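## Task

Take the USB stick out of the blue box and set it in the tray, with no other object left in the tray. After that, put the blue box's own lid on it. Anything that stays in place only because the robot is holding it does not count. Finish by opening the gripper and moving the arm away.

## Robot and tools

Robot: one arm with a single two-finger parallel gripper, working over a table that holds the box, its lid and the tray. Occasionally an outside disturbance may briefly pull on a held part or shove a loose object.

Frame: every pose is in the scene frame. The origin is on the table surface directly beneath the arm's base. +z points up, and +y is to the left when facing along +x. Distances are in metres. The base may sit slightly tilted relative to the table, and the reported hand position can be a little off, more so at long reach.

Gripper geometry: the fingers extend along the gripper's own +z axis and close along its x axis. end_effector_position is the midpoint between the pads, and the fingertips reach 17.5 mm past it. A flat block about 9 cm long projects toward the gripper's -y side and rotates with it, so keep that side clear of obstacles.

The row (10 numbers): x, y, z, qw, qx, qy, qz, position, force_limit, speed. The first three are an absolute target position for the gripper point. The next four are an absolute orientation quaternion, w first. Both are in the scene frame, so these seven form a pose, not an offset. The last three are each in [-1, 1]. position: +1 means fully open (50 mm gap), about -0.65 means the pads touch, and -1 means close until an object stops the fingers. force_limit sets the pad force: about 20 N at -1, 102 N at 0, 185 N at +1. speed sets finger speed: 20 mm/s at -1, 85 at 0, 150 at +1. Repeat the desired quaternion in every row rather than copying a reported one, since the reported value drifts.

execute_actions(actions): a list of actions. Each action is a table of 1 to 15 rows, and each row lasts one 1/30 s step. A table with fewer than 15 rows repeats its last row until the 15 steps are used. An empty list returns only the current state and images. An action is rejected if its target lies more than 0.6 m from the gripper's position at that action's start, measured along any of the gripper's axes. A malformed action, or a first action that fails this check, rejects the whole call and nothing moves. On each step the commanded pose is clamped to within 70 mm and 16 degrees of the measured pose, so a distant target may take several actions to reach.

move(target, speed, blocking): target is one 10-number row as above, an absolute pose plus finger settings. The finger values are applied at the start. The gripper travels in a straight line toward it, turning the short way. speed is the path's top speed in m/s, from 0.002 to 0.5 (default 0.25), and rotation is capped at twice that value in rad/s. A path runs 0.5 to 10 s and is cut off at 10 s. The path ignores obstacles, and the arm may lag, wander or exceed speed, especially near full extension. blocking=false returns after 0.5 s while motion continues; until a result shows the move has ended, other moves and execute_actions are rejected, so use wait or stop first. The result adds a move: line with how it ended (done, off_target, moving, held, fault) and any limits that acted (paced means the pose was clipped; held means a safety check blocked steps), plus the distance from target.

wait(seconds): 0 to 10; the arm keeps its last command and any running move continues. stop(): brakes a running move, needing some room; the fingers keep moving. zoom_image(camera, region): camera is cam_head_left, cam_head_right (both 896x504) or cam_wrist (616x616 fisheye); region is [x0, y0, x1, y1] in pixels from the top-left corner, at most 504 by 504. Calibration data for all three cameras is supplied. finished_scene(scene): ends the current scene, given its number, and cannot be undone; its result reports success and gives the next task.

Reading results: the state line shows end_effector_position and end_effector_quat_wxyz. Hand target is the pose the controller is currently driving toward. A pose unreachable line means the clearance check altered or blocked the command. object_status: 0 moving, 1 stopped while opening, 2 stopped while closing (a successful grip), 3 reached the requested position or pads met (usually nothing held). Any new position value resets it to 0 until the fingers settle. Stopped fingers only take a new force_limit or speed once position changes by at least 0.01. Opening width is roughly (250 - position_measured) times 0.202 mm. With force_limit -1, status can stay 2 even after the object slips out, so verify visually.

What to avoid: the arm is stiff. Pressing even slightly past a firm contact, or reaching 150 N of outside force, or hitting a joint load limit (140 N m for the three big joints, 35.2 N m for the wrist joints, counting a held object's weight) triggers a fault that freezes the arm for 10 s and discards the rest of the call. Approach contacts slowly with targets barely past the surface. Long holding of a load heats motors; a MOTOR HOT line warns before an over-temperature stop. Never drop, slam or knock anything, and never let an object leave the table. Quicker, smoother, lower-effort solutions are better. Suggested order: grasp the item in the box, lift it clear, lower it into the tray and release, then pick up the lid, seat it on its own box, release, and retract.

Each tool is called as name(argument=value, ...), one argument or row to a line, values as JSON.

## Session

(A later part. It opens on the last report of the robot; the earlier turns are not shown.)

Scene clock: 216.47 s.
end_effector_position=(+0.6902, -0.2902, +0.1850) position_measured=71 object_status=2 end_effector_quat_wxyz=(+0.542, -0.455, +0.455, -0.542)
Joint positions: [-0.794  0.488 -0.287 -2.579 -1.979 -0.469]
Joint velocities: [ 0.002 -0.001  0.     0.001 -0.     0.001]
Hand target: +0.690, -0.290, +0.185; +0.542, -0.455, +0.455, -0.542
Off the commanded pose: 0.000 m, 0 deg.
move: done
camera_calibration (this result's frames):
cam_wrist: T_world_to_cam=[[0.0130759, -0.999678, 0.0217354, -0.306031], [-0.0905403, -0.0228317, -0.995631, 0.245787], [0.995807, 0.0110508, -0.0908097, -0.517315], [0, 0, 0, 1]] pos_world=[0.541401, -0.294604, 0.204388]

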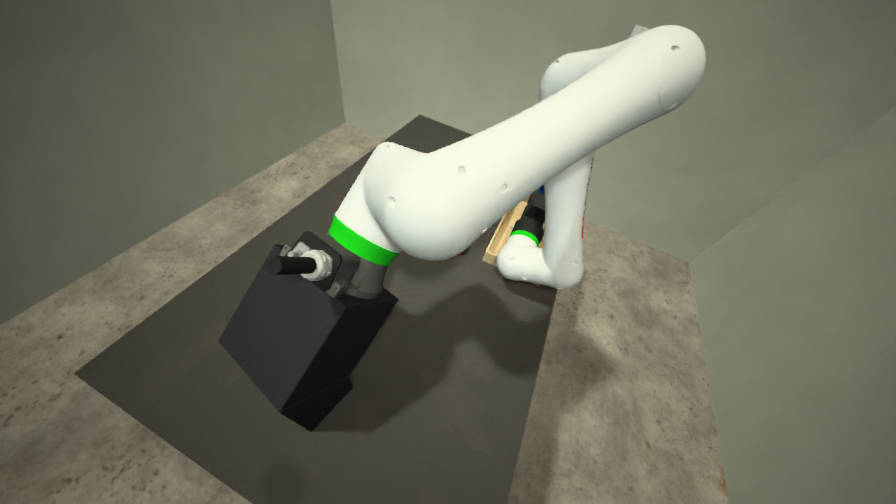

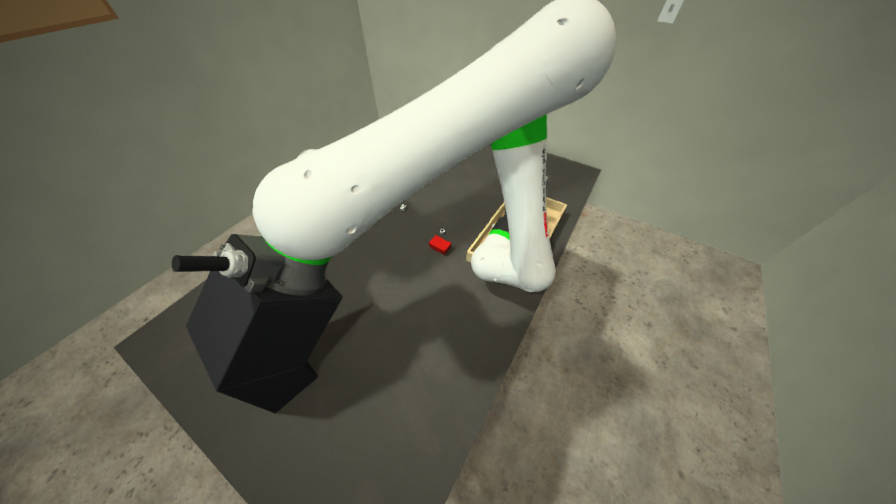

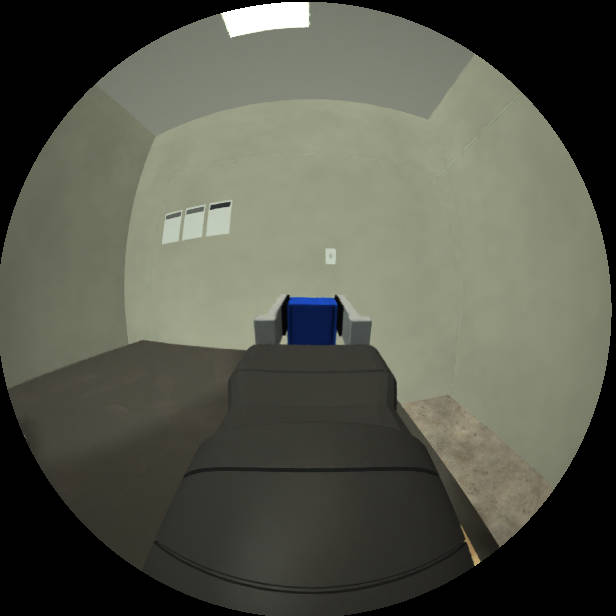

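move(
  target=[0.67, -0.29, 0.16, -0.3536, 0.6124, -0.6124, 0.3536, -1, -0.5, 0],
  speed=0.15,
)

Scene clock: 225.57 s.
end_effector_position=(+0.6693, -0.2899, +0.1599) position_measured=71 object_status=2 end_effector_quat_wxyz=(-0.354, +0.612, -0.612, +0.354)
Joint positions: [-0.935 -0.064 -0.441 -2.081 -1.216 -0.849]
Joint velocities: [-0.    -0.001  0.     0.001  0.    -0.001]
Hand target: +0.669, -0.290, +0.160; -0.354, +0.612, -0.612, +0.354
Off the commanded pose: 0.001 m, 0 deg.
move: done
camera_calibration (this result's frames):
cam_wrist: T_world_to_cam=[[0.0232524, -0.99969, 0.00889533, -0.309706], [-0.708783, -0.0227597, -0.70506, 0.586289], [0.705044, 0.0100895, -0.709092, -0.205644], [0, 0, 0, 1]] pos_world=[0.567741, -0.294192, 0.270302]

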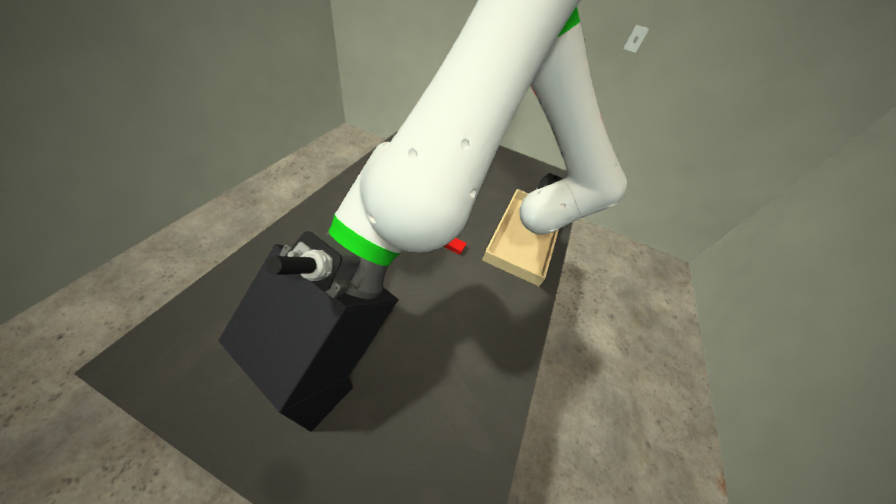

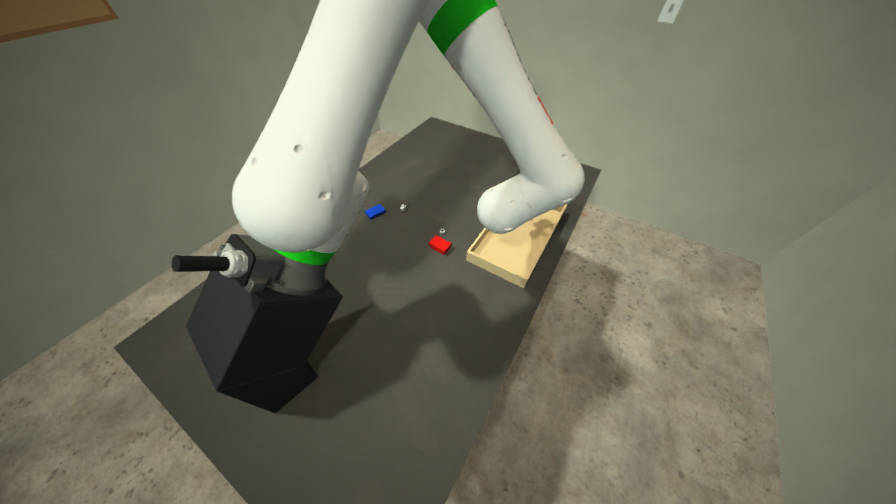

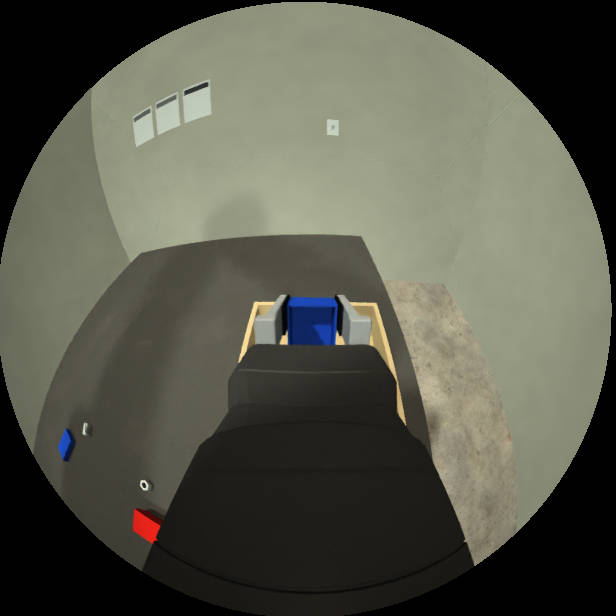

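The box looks empty. I'll rotate back to top-down and look into the tray.

move(
  target=[0.62, -0.29, 0.16, 0, 0.7071, -0.7071, 0, -1, -0.5, 0],
  speed=0.2,
)

Scene clock: 230.67 s.
end_effector_position=(+0.6202, -0.2899, +0.1601) position_measured=71 object_status=2 end_effector_quat_wxyz=(-0.000, +0.708, -0.706, +0.001)
Joint positions: [-0.194 -0.345 -0.212 -0.092 -0.866 -2.801]
Joint velocities: [ 0.001  0.001  0.     0.002  0.    -0.001]
Hand target: +0.620, -0.290, +0.160; +0.000, +0.708, -0.706, +0.001
Off the commanded pose: 0.000 m, 0 deg.
move: done
camera_calibration (this result's frames):
cam_wrist: T_world_to_cam=[[0.0218095, -0.999644, -0.01536, -0.303759], [-0.965049, -0.0250631, 0.260867, 0.555221], [-0.261159, 0.00913381, -0.965252, 0.469082], [0, 0, 0, 1]] pos_world=[0.664945, -0.29402, 0.303278]

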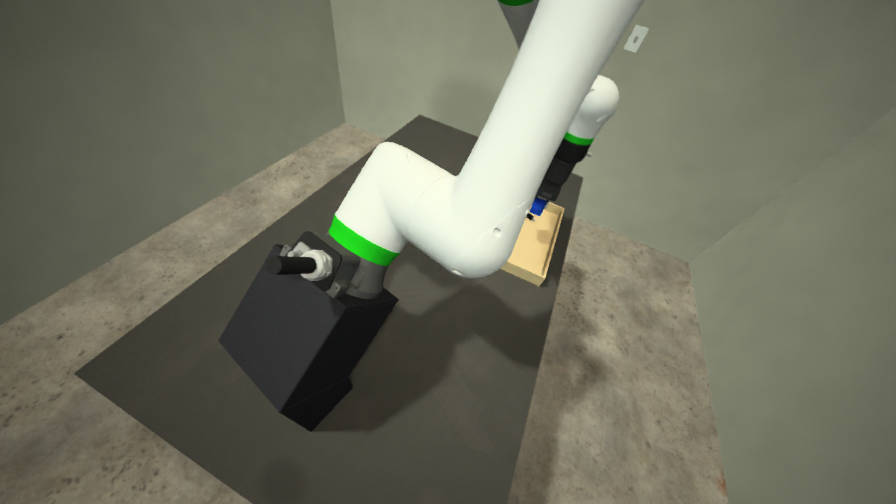

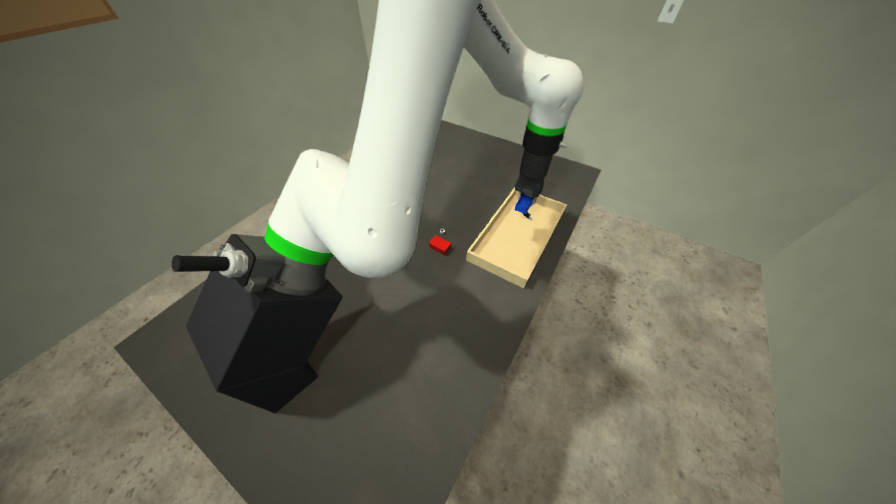

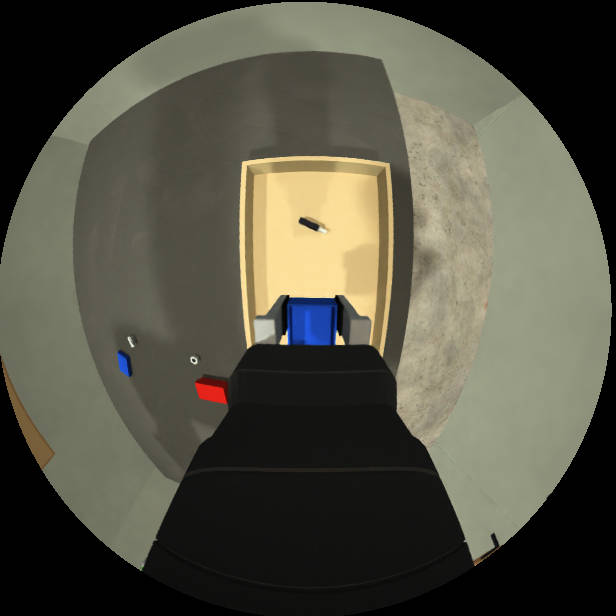

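move(
  target=[0.56, 0.03, 0.07, 0, 0.8116, 0.5842, 0, -1, -0.5, 0],
  speed=0.3,
)

Scene clock: 244.30 s.
end_effector_position=(+0.5589, +0.0301, +0.0708) position_measured=71 object_status=2 end_effector_quat_wxyz=(-0.000, +0.811, +0.585, -0.000)
Joint positions: [ 0.619 -0.298 -0.709  0.901 -0.674 -1.412]
Joint velocities: [-0.001 -0.    -0.    -0.     0.001  0.001]
Hand target: +0.559, +0.030, +0.071; -0.000, +0.811, +0.585, -0.000
Off the commanded pose: 0.001 m, 0 deg.
move: done
camera_calibration (this result's frames):
cam_wrist: T_world_to_cam=[[0.29707, 0.954708, -0.0167885, -0.196536], [0.922909, -0.282576, 0.261513, -0.520108], [0.244925, -0.093182, -0.965054, 0.084227], [0, 0, 0, 1]] pos_world=[0.517768, 0.0485125, 0.213999]

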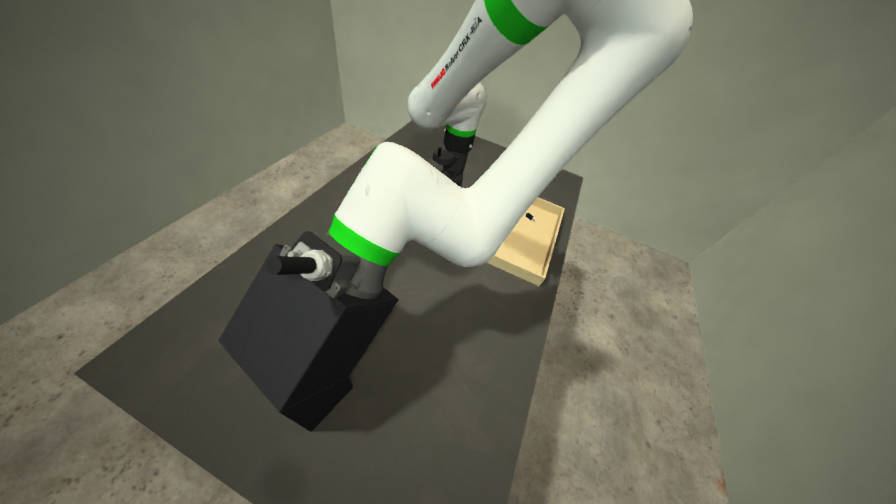

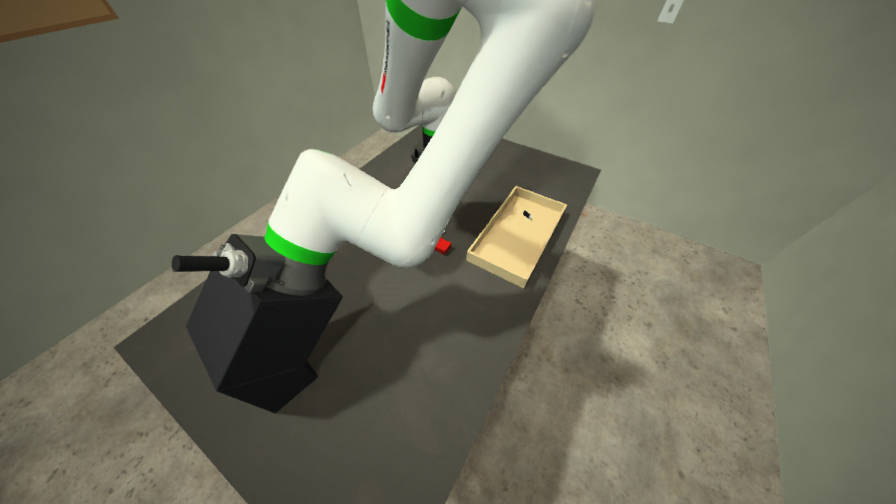

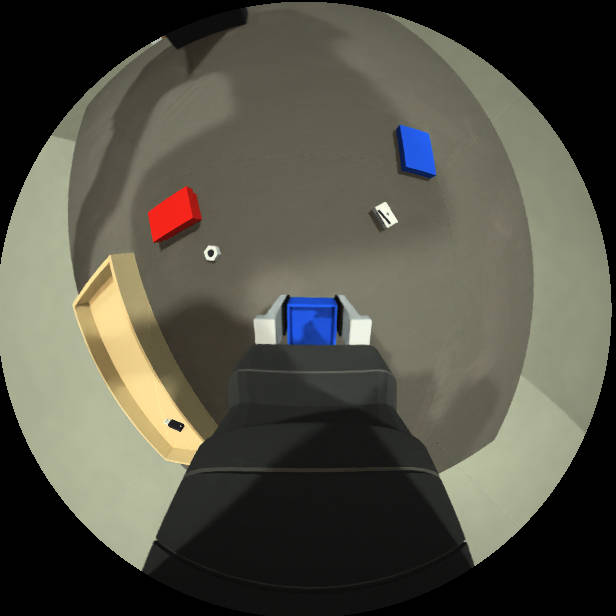

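move(
  target=[0.56, 0.03, 0.0225, 0, 0.8116, 0.5842, 0, -1, -0.5, 0],
  speed=0.04,
)

move(
  target=[0.56, 0.03, 0.0225, 0, 0.8116, 0.5842, 0, 1, -0.5, 0],
  speed=0.04,
)

move(
  target=[0.56, 0.03, 0.08, 0, 0.8116, 0.5842, 0, 1, -0.5, 0],
  speed=0.08,
)

Scene clock: 250.37 s.
end_effector_position=(+0.5599, +0.0301, +0.0226) position_measured=71 object_status=2 end_effector_quat_wxyz=(-0.000, +0.812, +0.584, -0.000)
Joint positions: [ 0.517 -0.187 -0.713  1.007 -0.533 -1.487]
Joint velocities: [-0.     0.     0.     0.001 -0.    -0.   ]
Hand target: +0.560, +0.030, +0.023; -0.000, +0.812, +0.584, -0.000
Off the commanded pose: 0.000 m, 0 deg.
move: done
camera_calibration (this result's frames):
cam_wrist: T_world_to_cam=[[0.29927, 0.954027, -0.0163973, -0.198836], [0.922165, -0.284776, 0.261752, -0.507882], [0.245049, -0.0934555, -0.964996, 0.0373739], [0, 0, 0, 1]] pos_world=[0.518698, 0.0485553, 0.165744]

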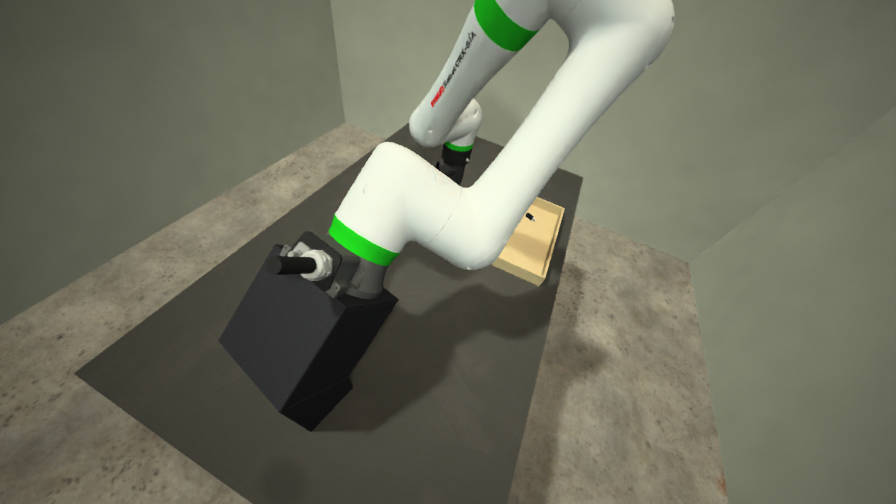

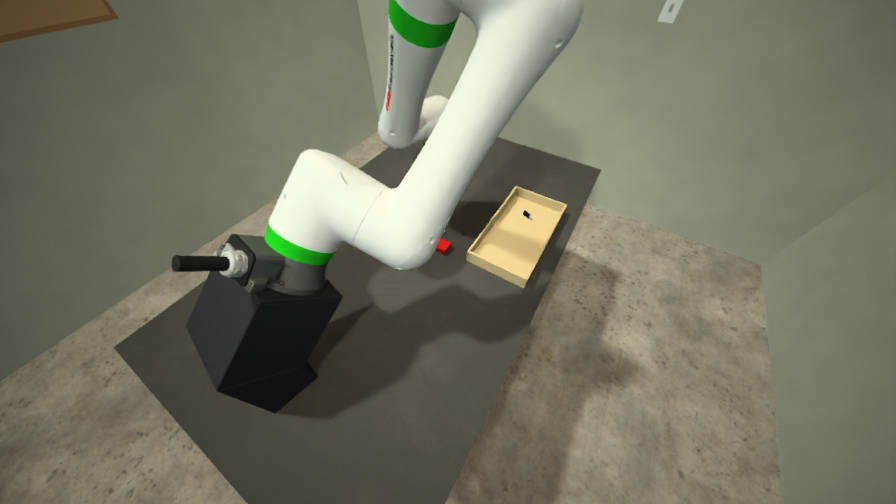

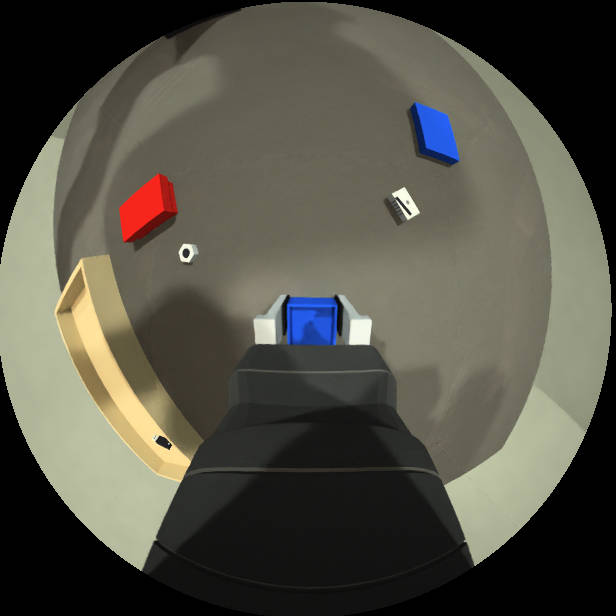

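Scene clock: 251.07 s.
end_effector_position=(+0.5599, +0.0300, +0.0225) position_measured=3 object_status=3 end_effector_quat_wxyz=(-0.000, +0.812, +0.584, -0.000)
Joint positions: [ 0.517 -0.187 -0.713  1.008 -0.533 -1.488]
Joint velocities: [-0.001  0.001 -0.    -0.001 -0.001 -0.002]
Hand target: +0.560, +0.030, +0.022; -0.000, +0.812, +0.584, +0.000
Off the commanded pose: 0.000 m, 0 deg.
move: done
camera_calibration (this result's frames):
cam_wrist: T_world_to_cam=[[0.299027, 0.9541, -0.0166313, -0.198603], [0.922202, -0.284463, 0.261963, -0.507981], [0.245208, -0.0936714, -0.964934, 0.0371413], [0, 0, 0, 1]] pos_world=[0.518741, 0.0484645, 0.165608]

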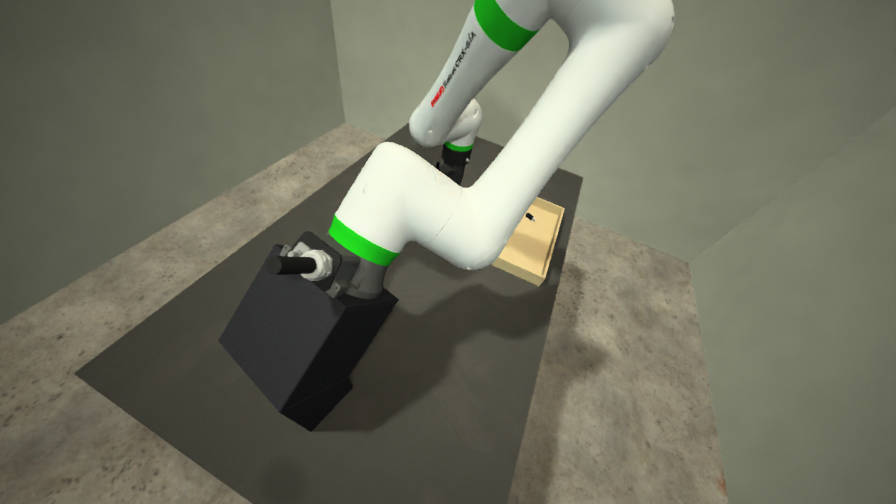

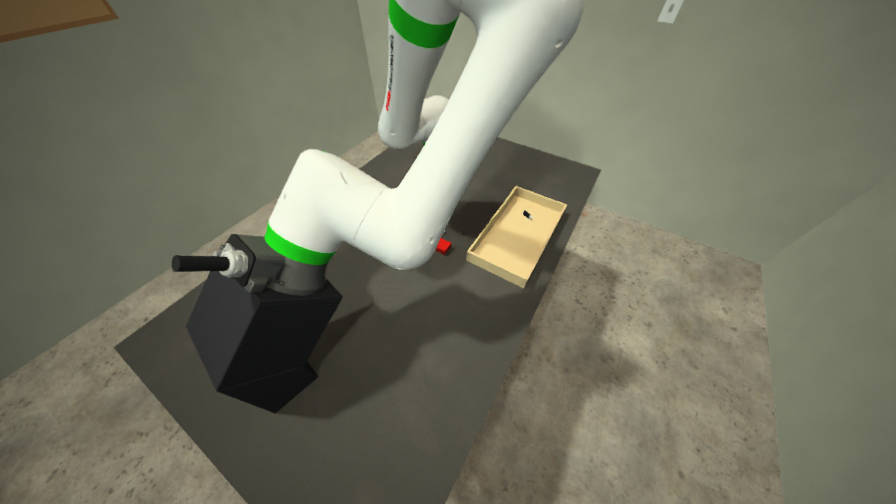

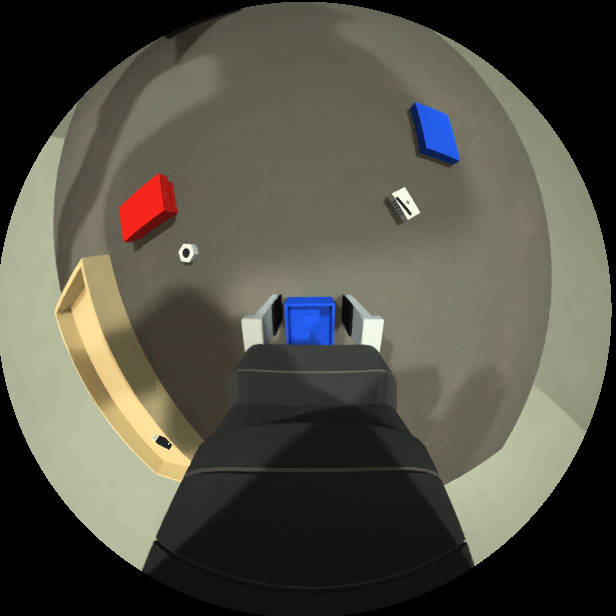

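Scene clock: 252.10 s.
end_effector_position=(+0.5602, +0.0299, +0.0799) position_measured=3 object_status=3 end_effector_quat_wxyz=(+0.000, +0.812, +0.584, +0.000)
Joint positions: [ 0.637 -0.317 -0.705  0.885 -0.702 -1.402]
Joint velocities: [ 0.001 -0.001 -0.    -0.     0.     0.002]
Hand target: +0.560, +0.030, +0.080; +0.000, +0.812, +0.584, +0.000
Off the commanded pose: 0.000 m, 0 deg.
move: done
camera_calibration (this result's frames):
cam_wrist: T_world_to_cam=[[0.298832, 0.954158, -0.0168077, -0.197483], [0.922165, -0.28419, 0.262387, -0.523297], [0.245582, -0.0939091, -0.964816, 0.0922397], [0, 0, 0, 1]] pos_world=[0.518928, 0.048376, 0.222982]

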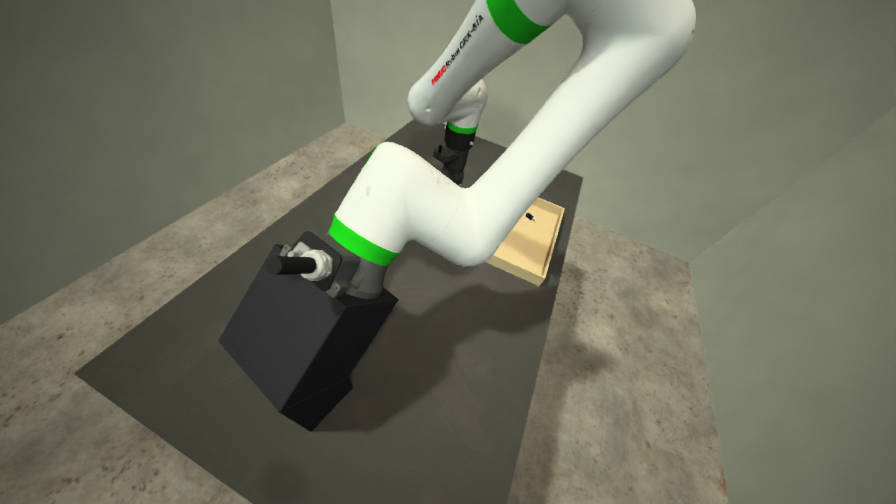

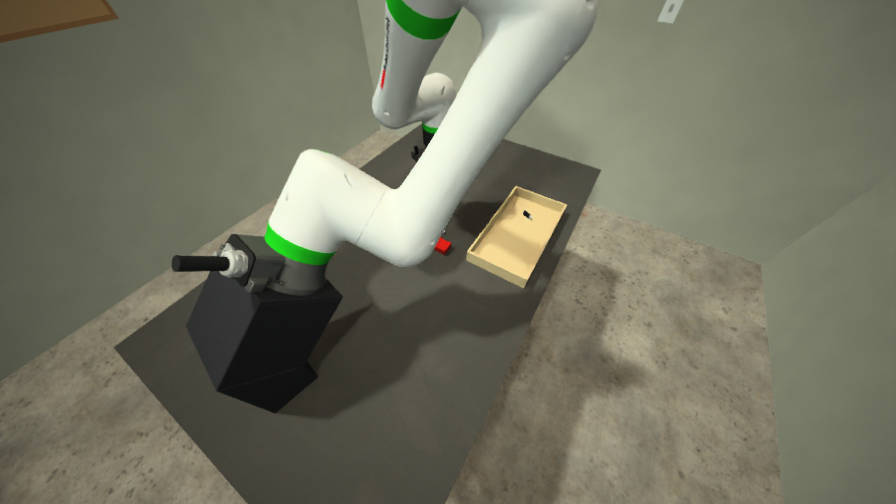

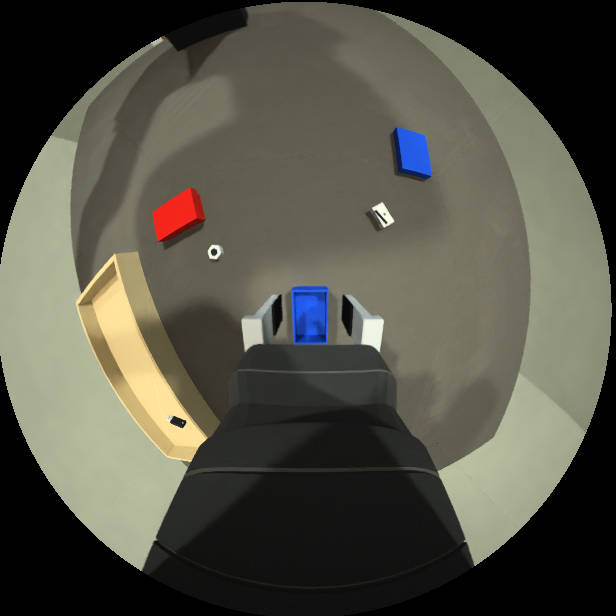

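move(
  target=[0.42, 0.21, 0.06, 0, 0.8116, 0.5842, 0, 1, -0.5, 0],
  speed=0.2,
)

Scene clock: 256.90 s.
end_effector_position=(+0.4195, +0.2091, +0.0605) position_measured=3 object_status=3 end_effector_quat_wxyz=(+0.000, +0.811, +0.584, -0.000)
Joint positions: [ 1.035 -0.104 -0.926  1.252 -0.79  -2.199]
Joint velocities: [0.001 0.001 0.    0.    0.    0.001]
Hand target: +0.419, +0.209, +0.061; +0.000, +0.811, +0.584, -0.000
Off the commanded pose: 0.001 m, 0 deg.
move: done
camera_calibration (this result's frames):
cam_wrist: T_world_to_cam=[[0.298567, 0.954232, -0.0172779, -0.326684], [0.922383, -0.283858, 0.261982, -0.337688], [0.245087, -0.0941559, -0.964918, 0.125232], [0, 0, 0, 1]] pos_world=[0.378322, 0.227668, 0.203662]

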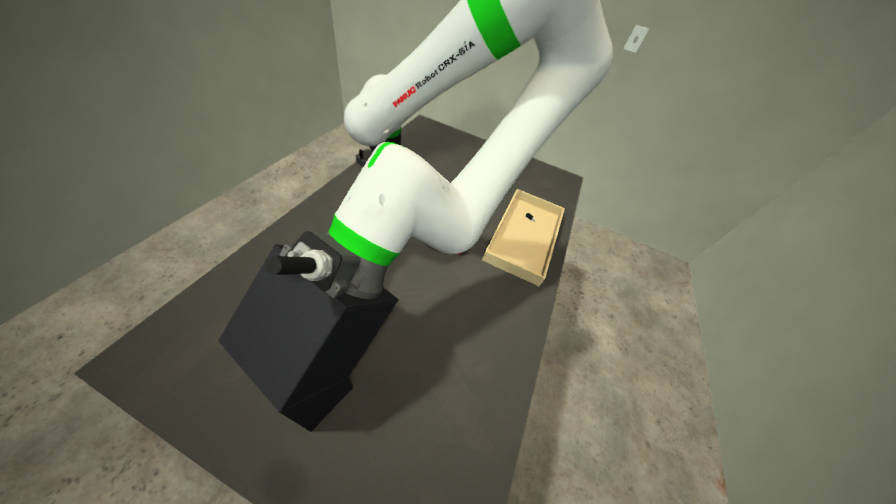

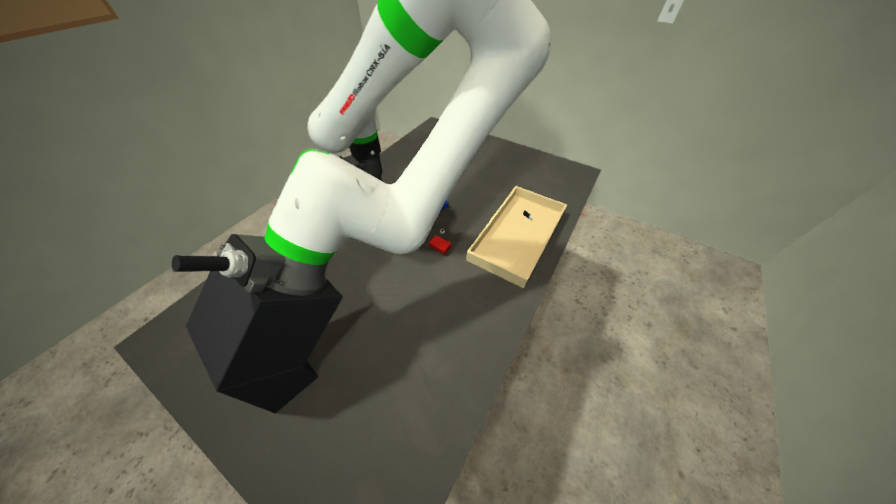

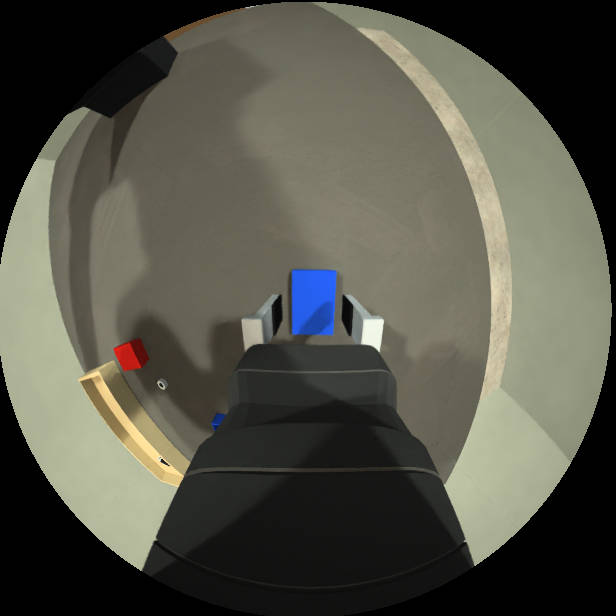

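move(
  target=[0.42, 0.21, 0.0205, 0, 0.8116, 0.5842, 0, 1, -0.5, 0],
  speed=0.04,
)

move(
  target=[0.42, 0.21, 0.0205, 0, 0.8116, 0.5842, 0, -1, -0.5, 0],
  speed=0.04,
)

move(
  target=[0.42, 0.21, 0.07, 0, 0.8116, 0.5842, 0, -1, -0.5, 0],
  speed=0.08,
)

Scene clock: 262.93 s.
end_effector_position=(+0.4199, +0.2101, +0.0206) position_measured=3 object_status=3 end_effector_quat_wxyz=(-0.000, +0.812, +0.584, -0.000)
Joint positions: [ 0.899 -0.015 -0.923  1.424 -0.684 -2.293]
Joint velocities: [-0.     0.    -0.     0.001 -0.001 -0.001]
Hand target: +0.420, +0.210, +0.021; -0.000, +0.812, +0.584, -0.000
Off the commanded pose: 0.000 m, 0 deg.
move: done
camera_calibration (this result's frames):
cam_wrist: T_world_to_cam=[[0.299299, 0.954017, -0.0164766, -0.328727], [0.922197, -0.284798, 0.261615, -0.327027], [0.244893, -0.0934958, -0.965032, 0.0866838], [0, 0, 0, 1]] pos_world=[0.378743, 0.22858, 0.163792]

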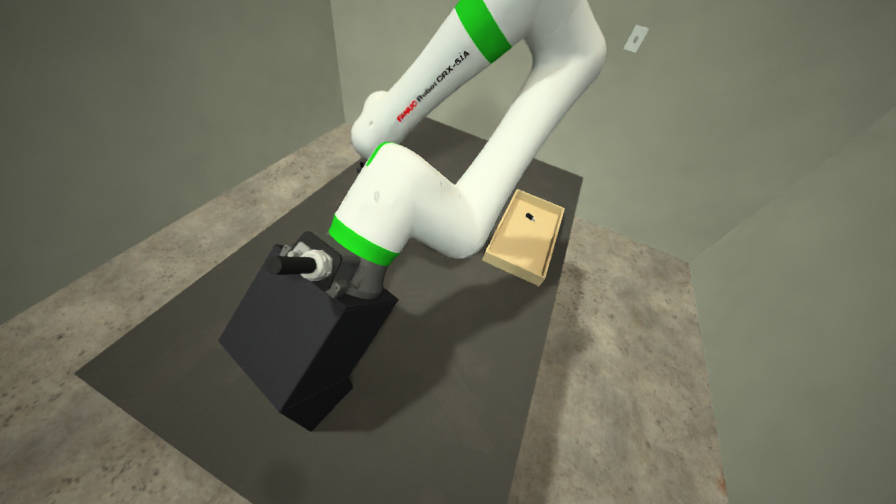

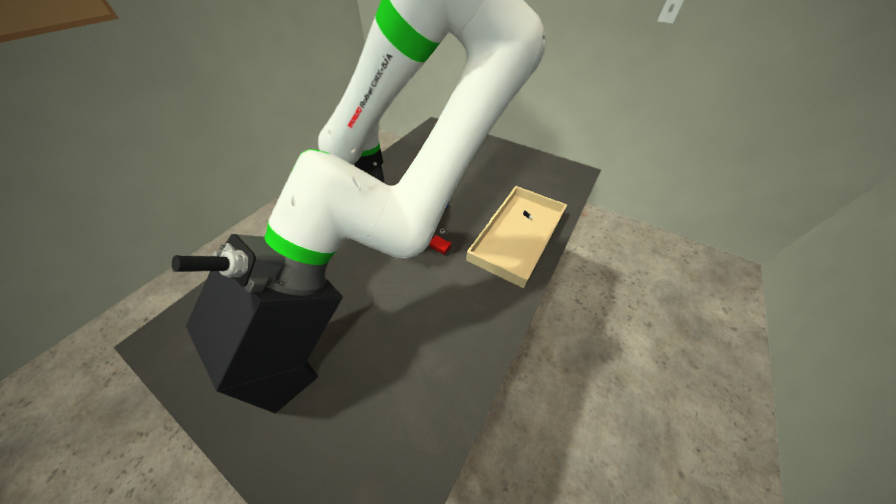

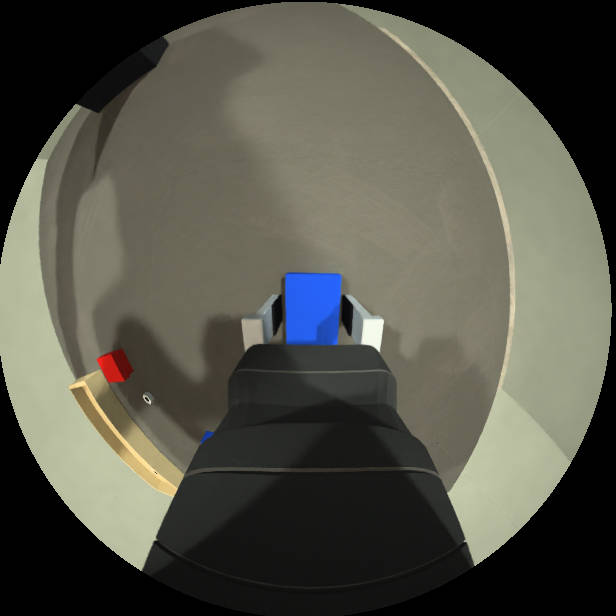

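Scene clock: 263.63 s.
end_effector_position=(+0.4201, +0.2100, +0.0205) position_measured=49 object_status=2 end_effector_quat_wxyz=(-0.000, +0.812, +0.584, +0.000)
Joint positions: [ 0.898 -0.015 -0.923  1.426 -0.684 -2.294]
Joint velocities: [-0.001  0.    -0.    -0.001  0.001  0.001]
Hand target: +0.420, +0.210, +0.021; -0.000, +0.812, +0.584, -0.000
Off the commanded pose: 0.000 m, 0 deg.
move: done
camera_calibration (this result's frames):
cam_wrist: T_world_to_cam=[[0.299121, 0.954072, -0.0165086, -0.328621], [0.922135, -0.284573, 0.262078, -0.327211], [0.245344, -0.0936161, -0.964905, 0.0863399], [0, 0, 0, 1]] pos_world=[0.378848, 0.228496, 0.16364]

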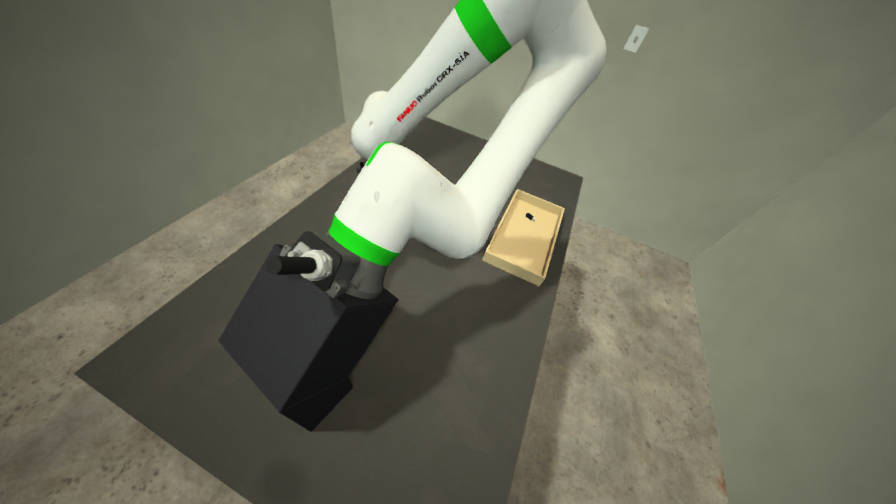

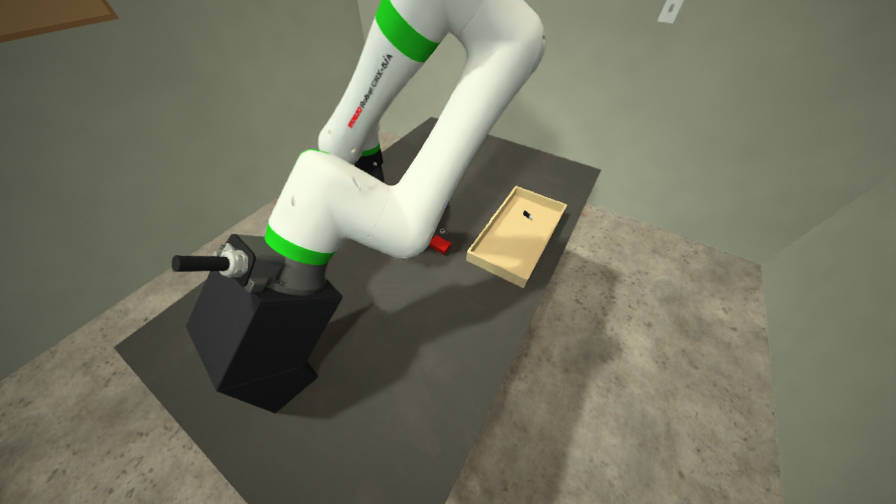

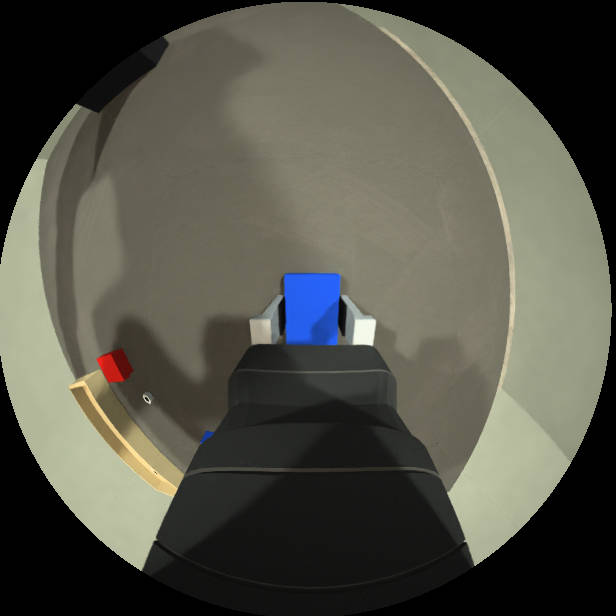

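Scene clock: 264.57 s.
end_effector_position=(+0.4202, +0.2099, +0.0698) position_measured=49 object_status=2 end_effector_quat_wxyz=(+0.000, +0.812, +0.584, +0.000)
Joint positions: [ 1.066 -0.122 -0.923  1.217 -0.818 -2.182]
Joint velocities: [-0.     0.     0.001 -0.001 -0.001  0.001]
Hand target: +0.420, +0.210, +0.070; +0.000, +0.812, +0.584, +0.000
Off the commanded pose: 0.000 m, 0 deg.
move: done
camera_calibration (this result's frames):
cam_wrist: T_world_to_cam=[[0.298854, 0.954153, -0.0166613, -0.327594], [0.922085, -0.284224, 0.262632, -0.340423], [0.245856, -0.0938518, -0.964752, 0.133696], [0, 0, 0, 1]] pos_world=[0.378932, 0.228366, 0.212931]

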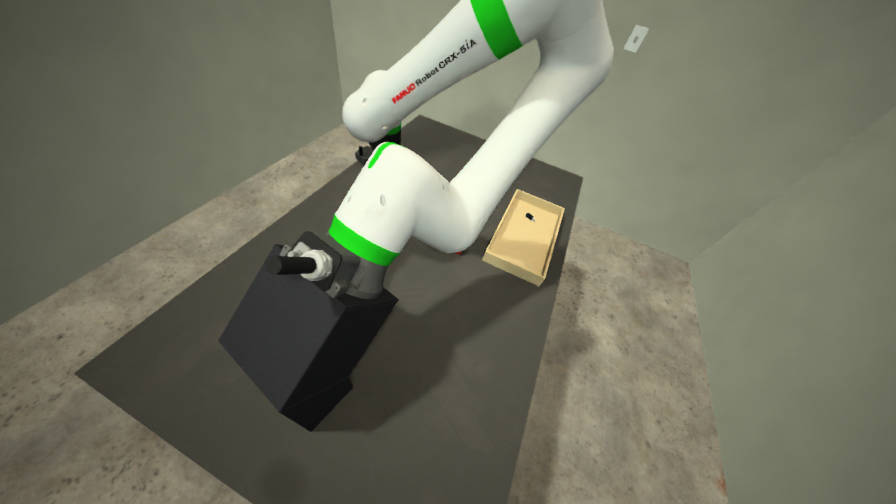

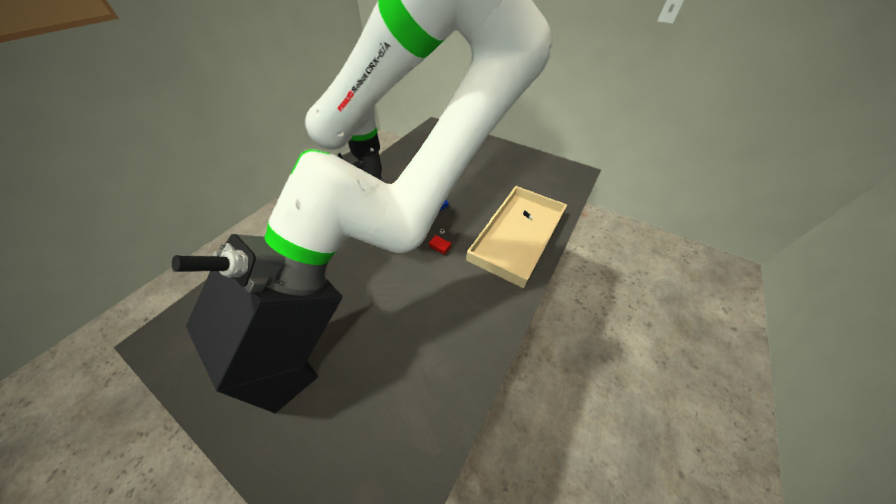

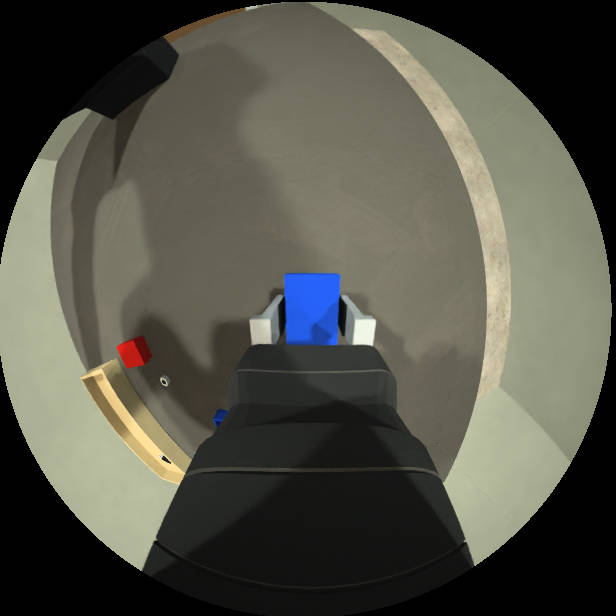

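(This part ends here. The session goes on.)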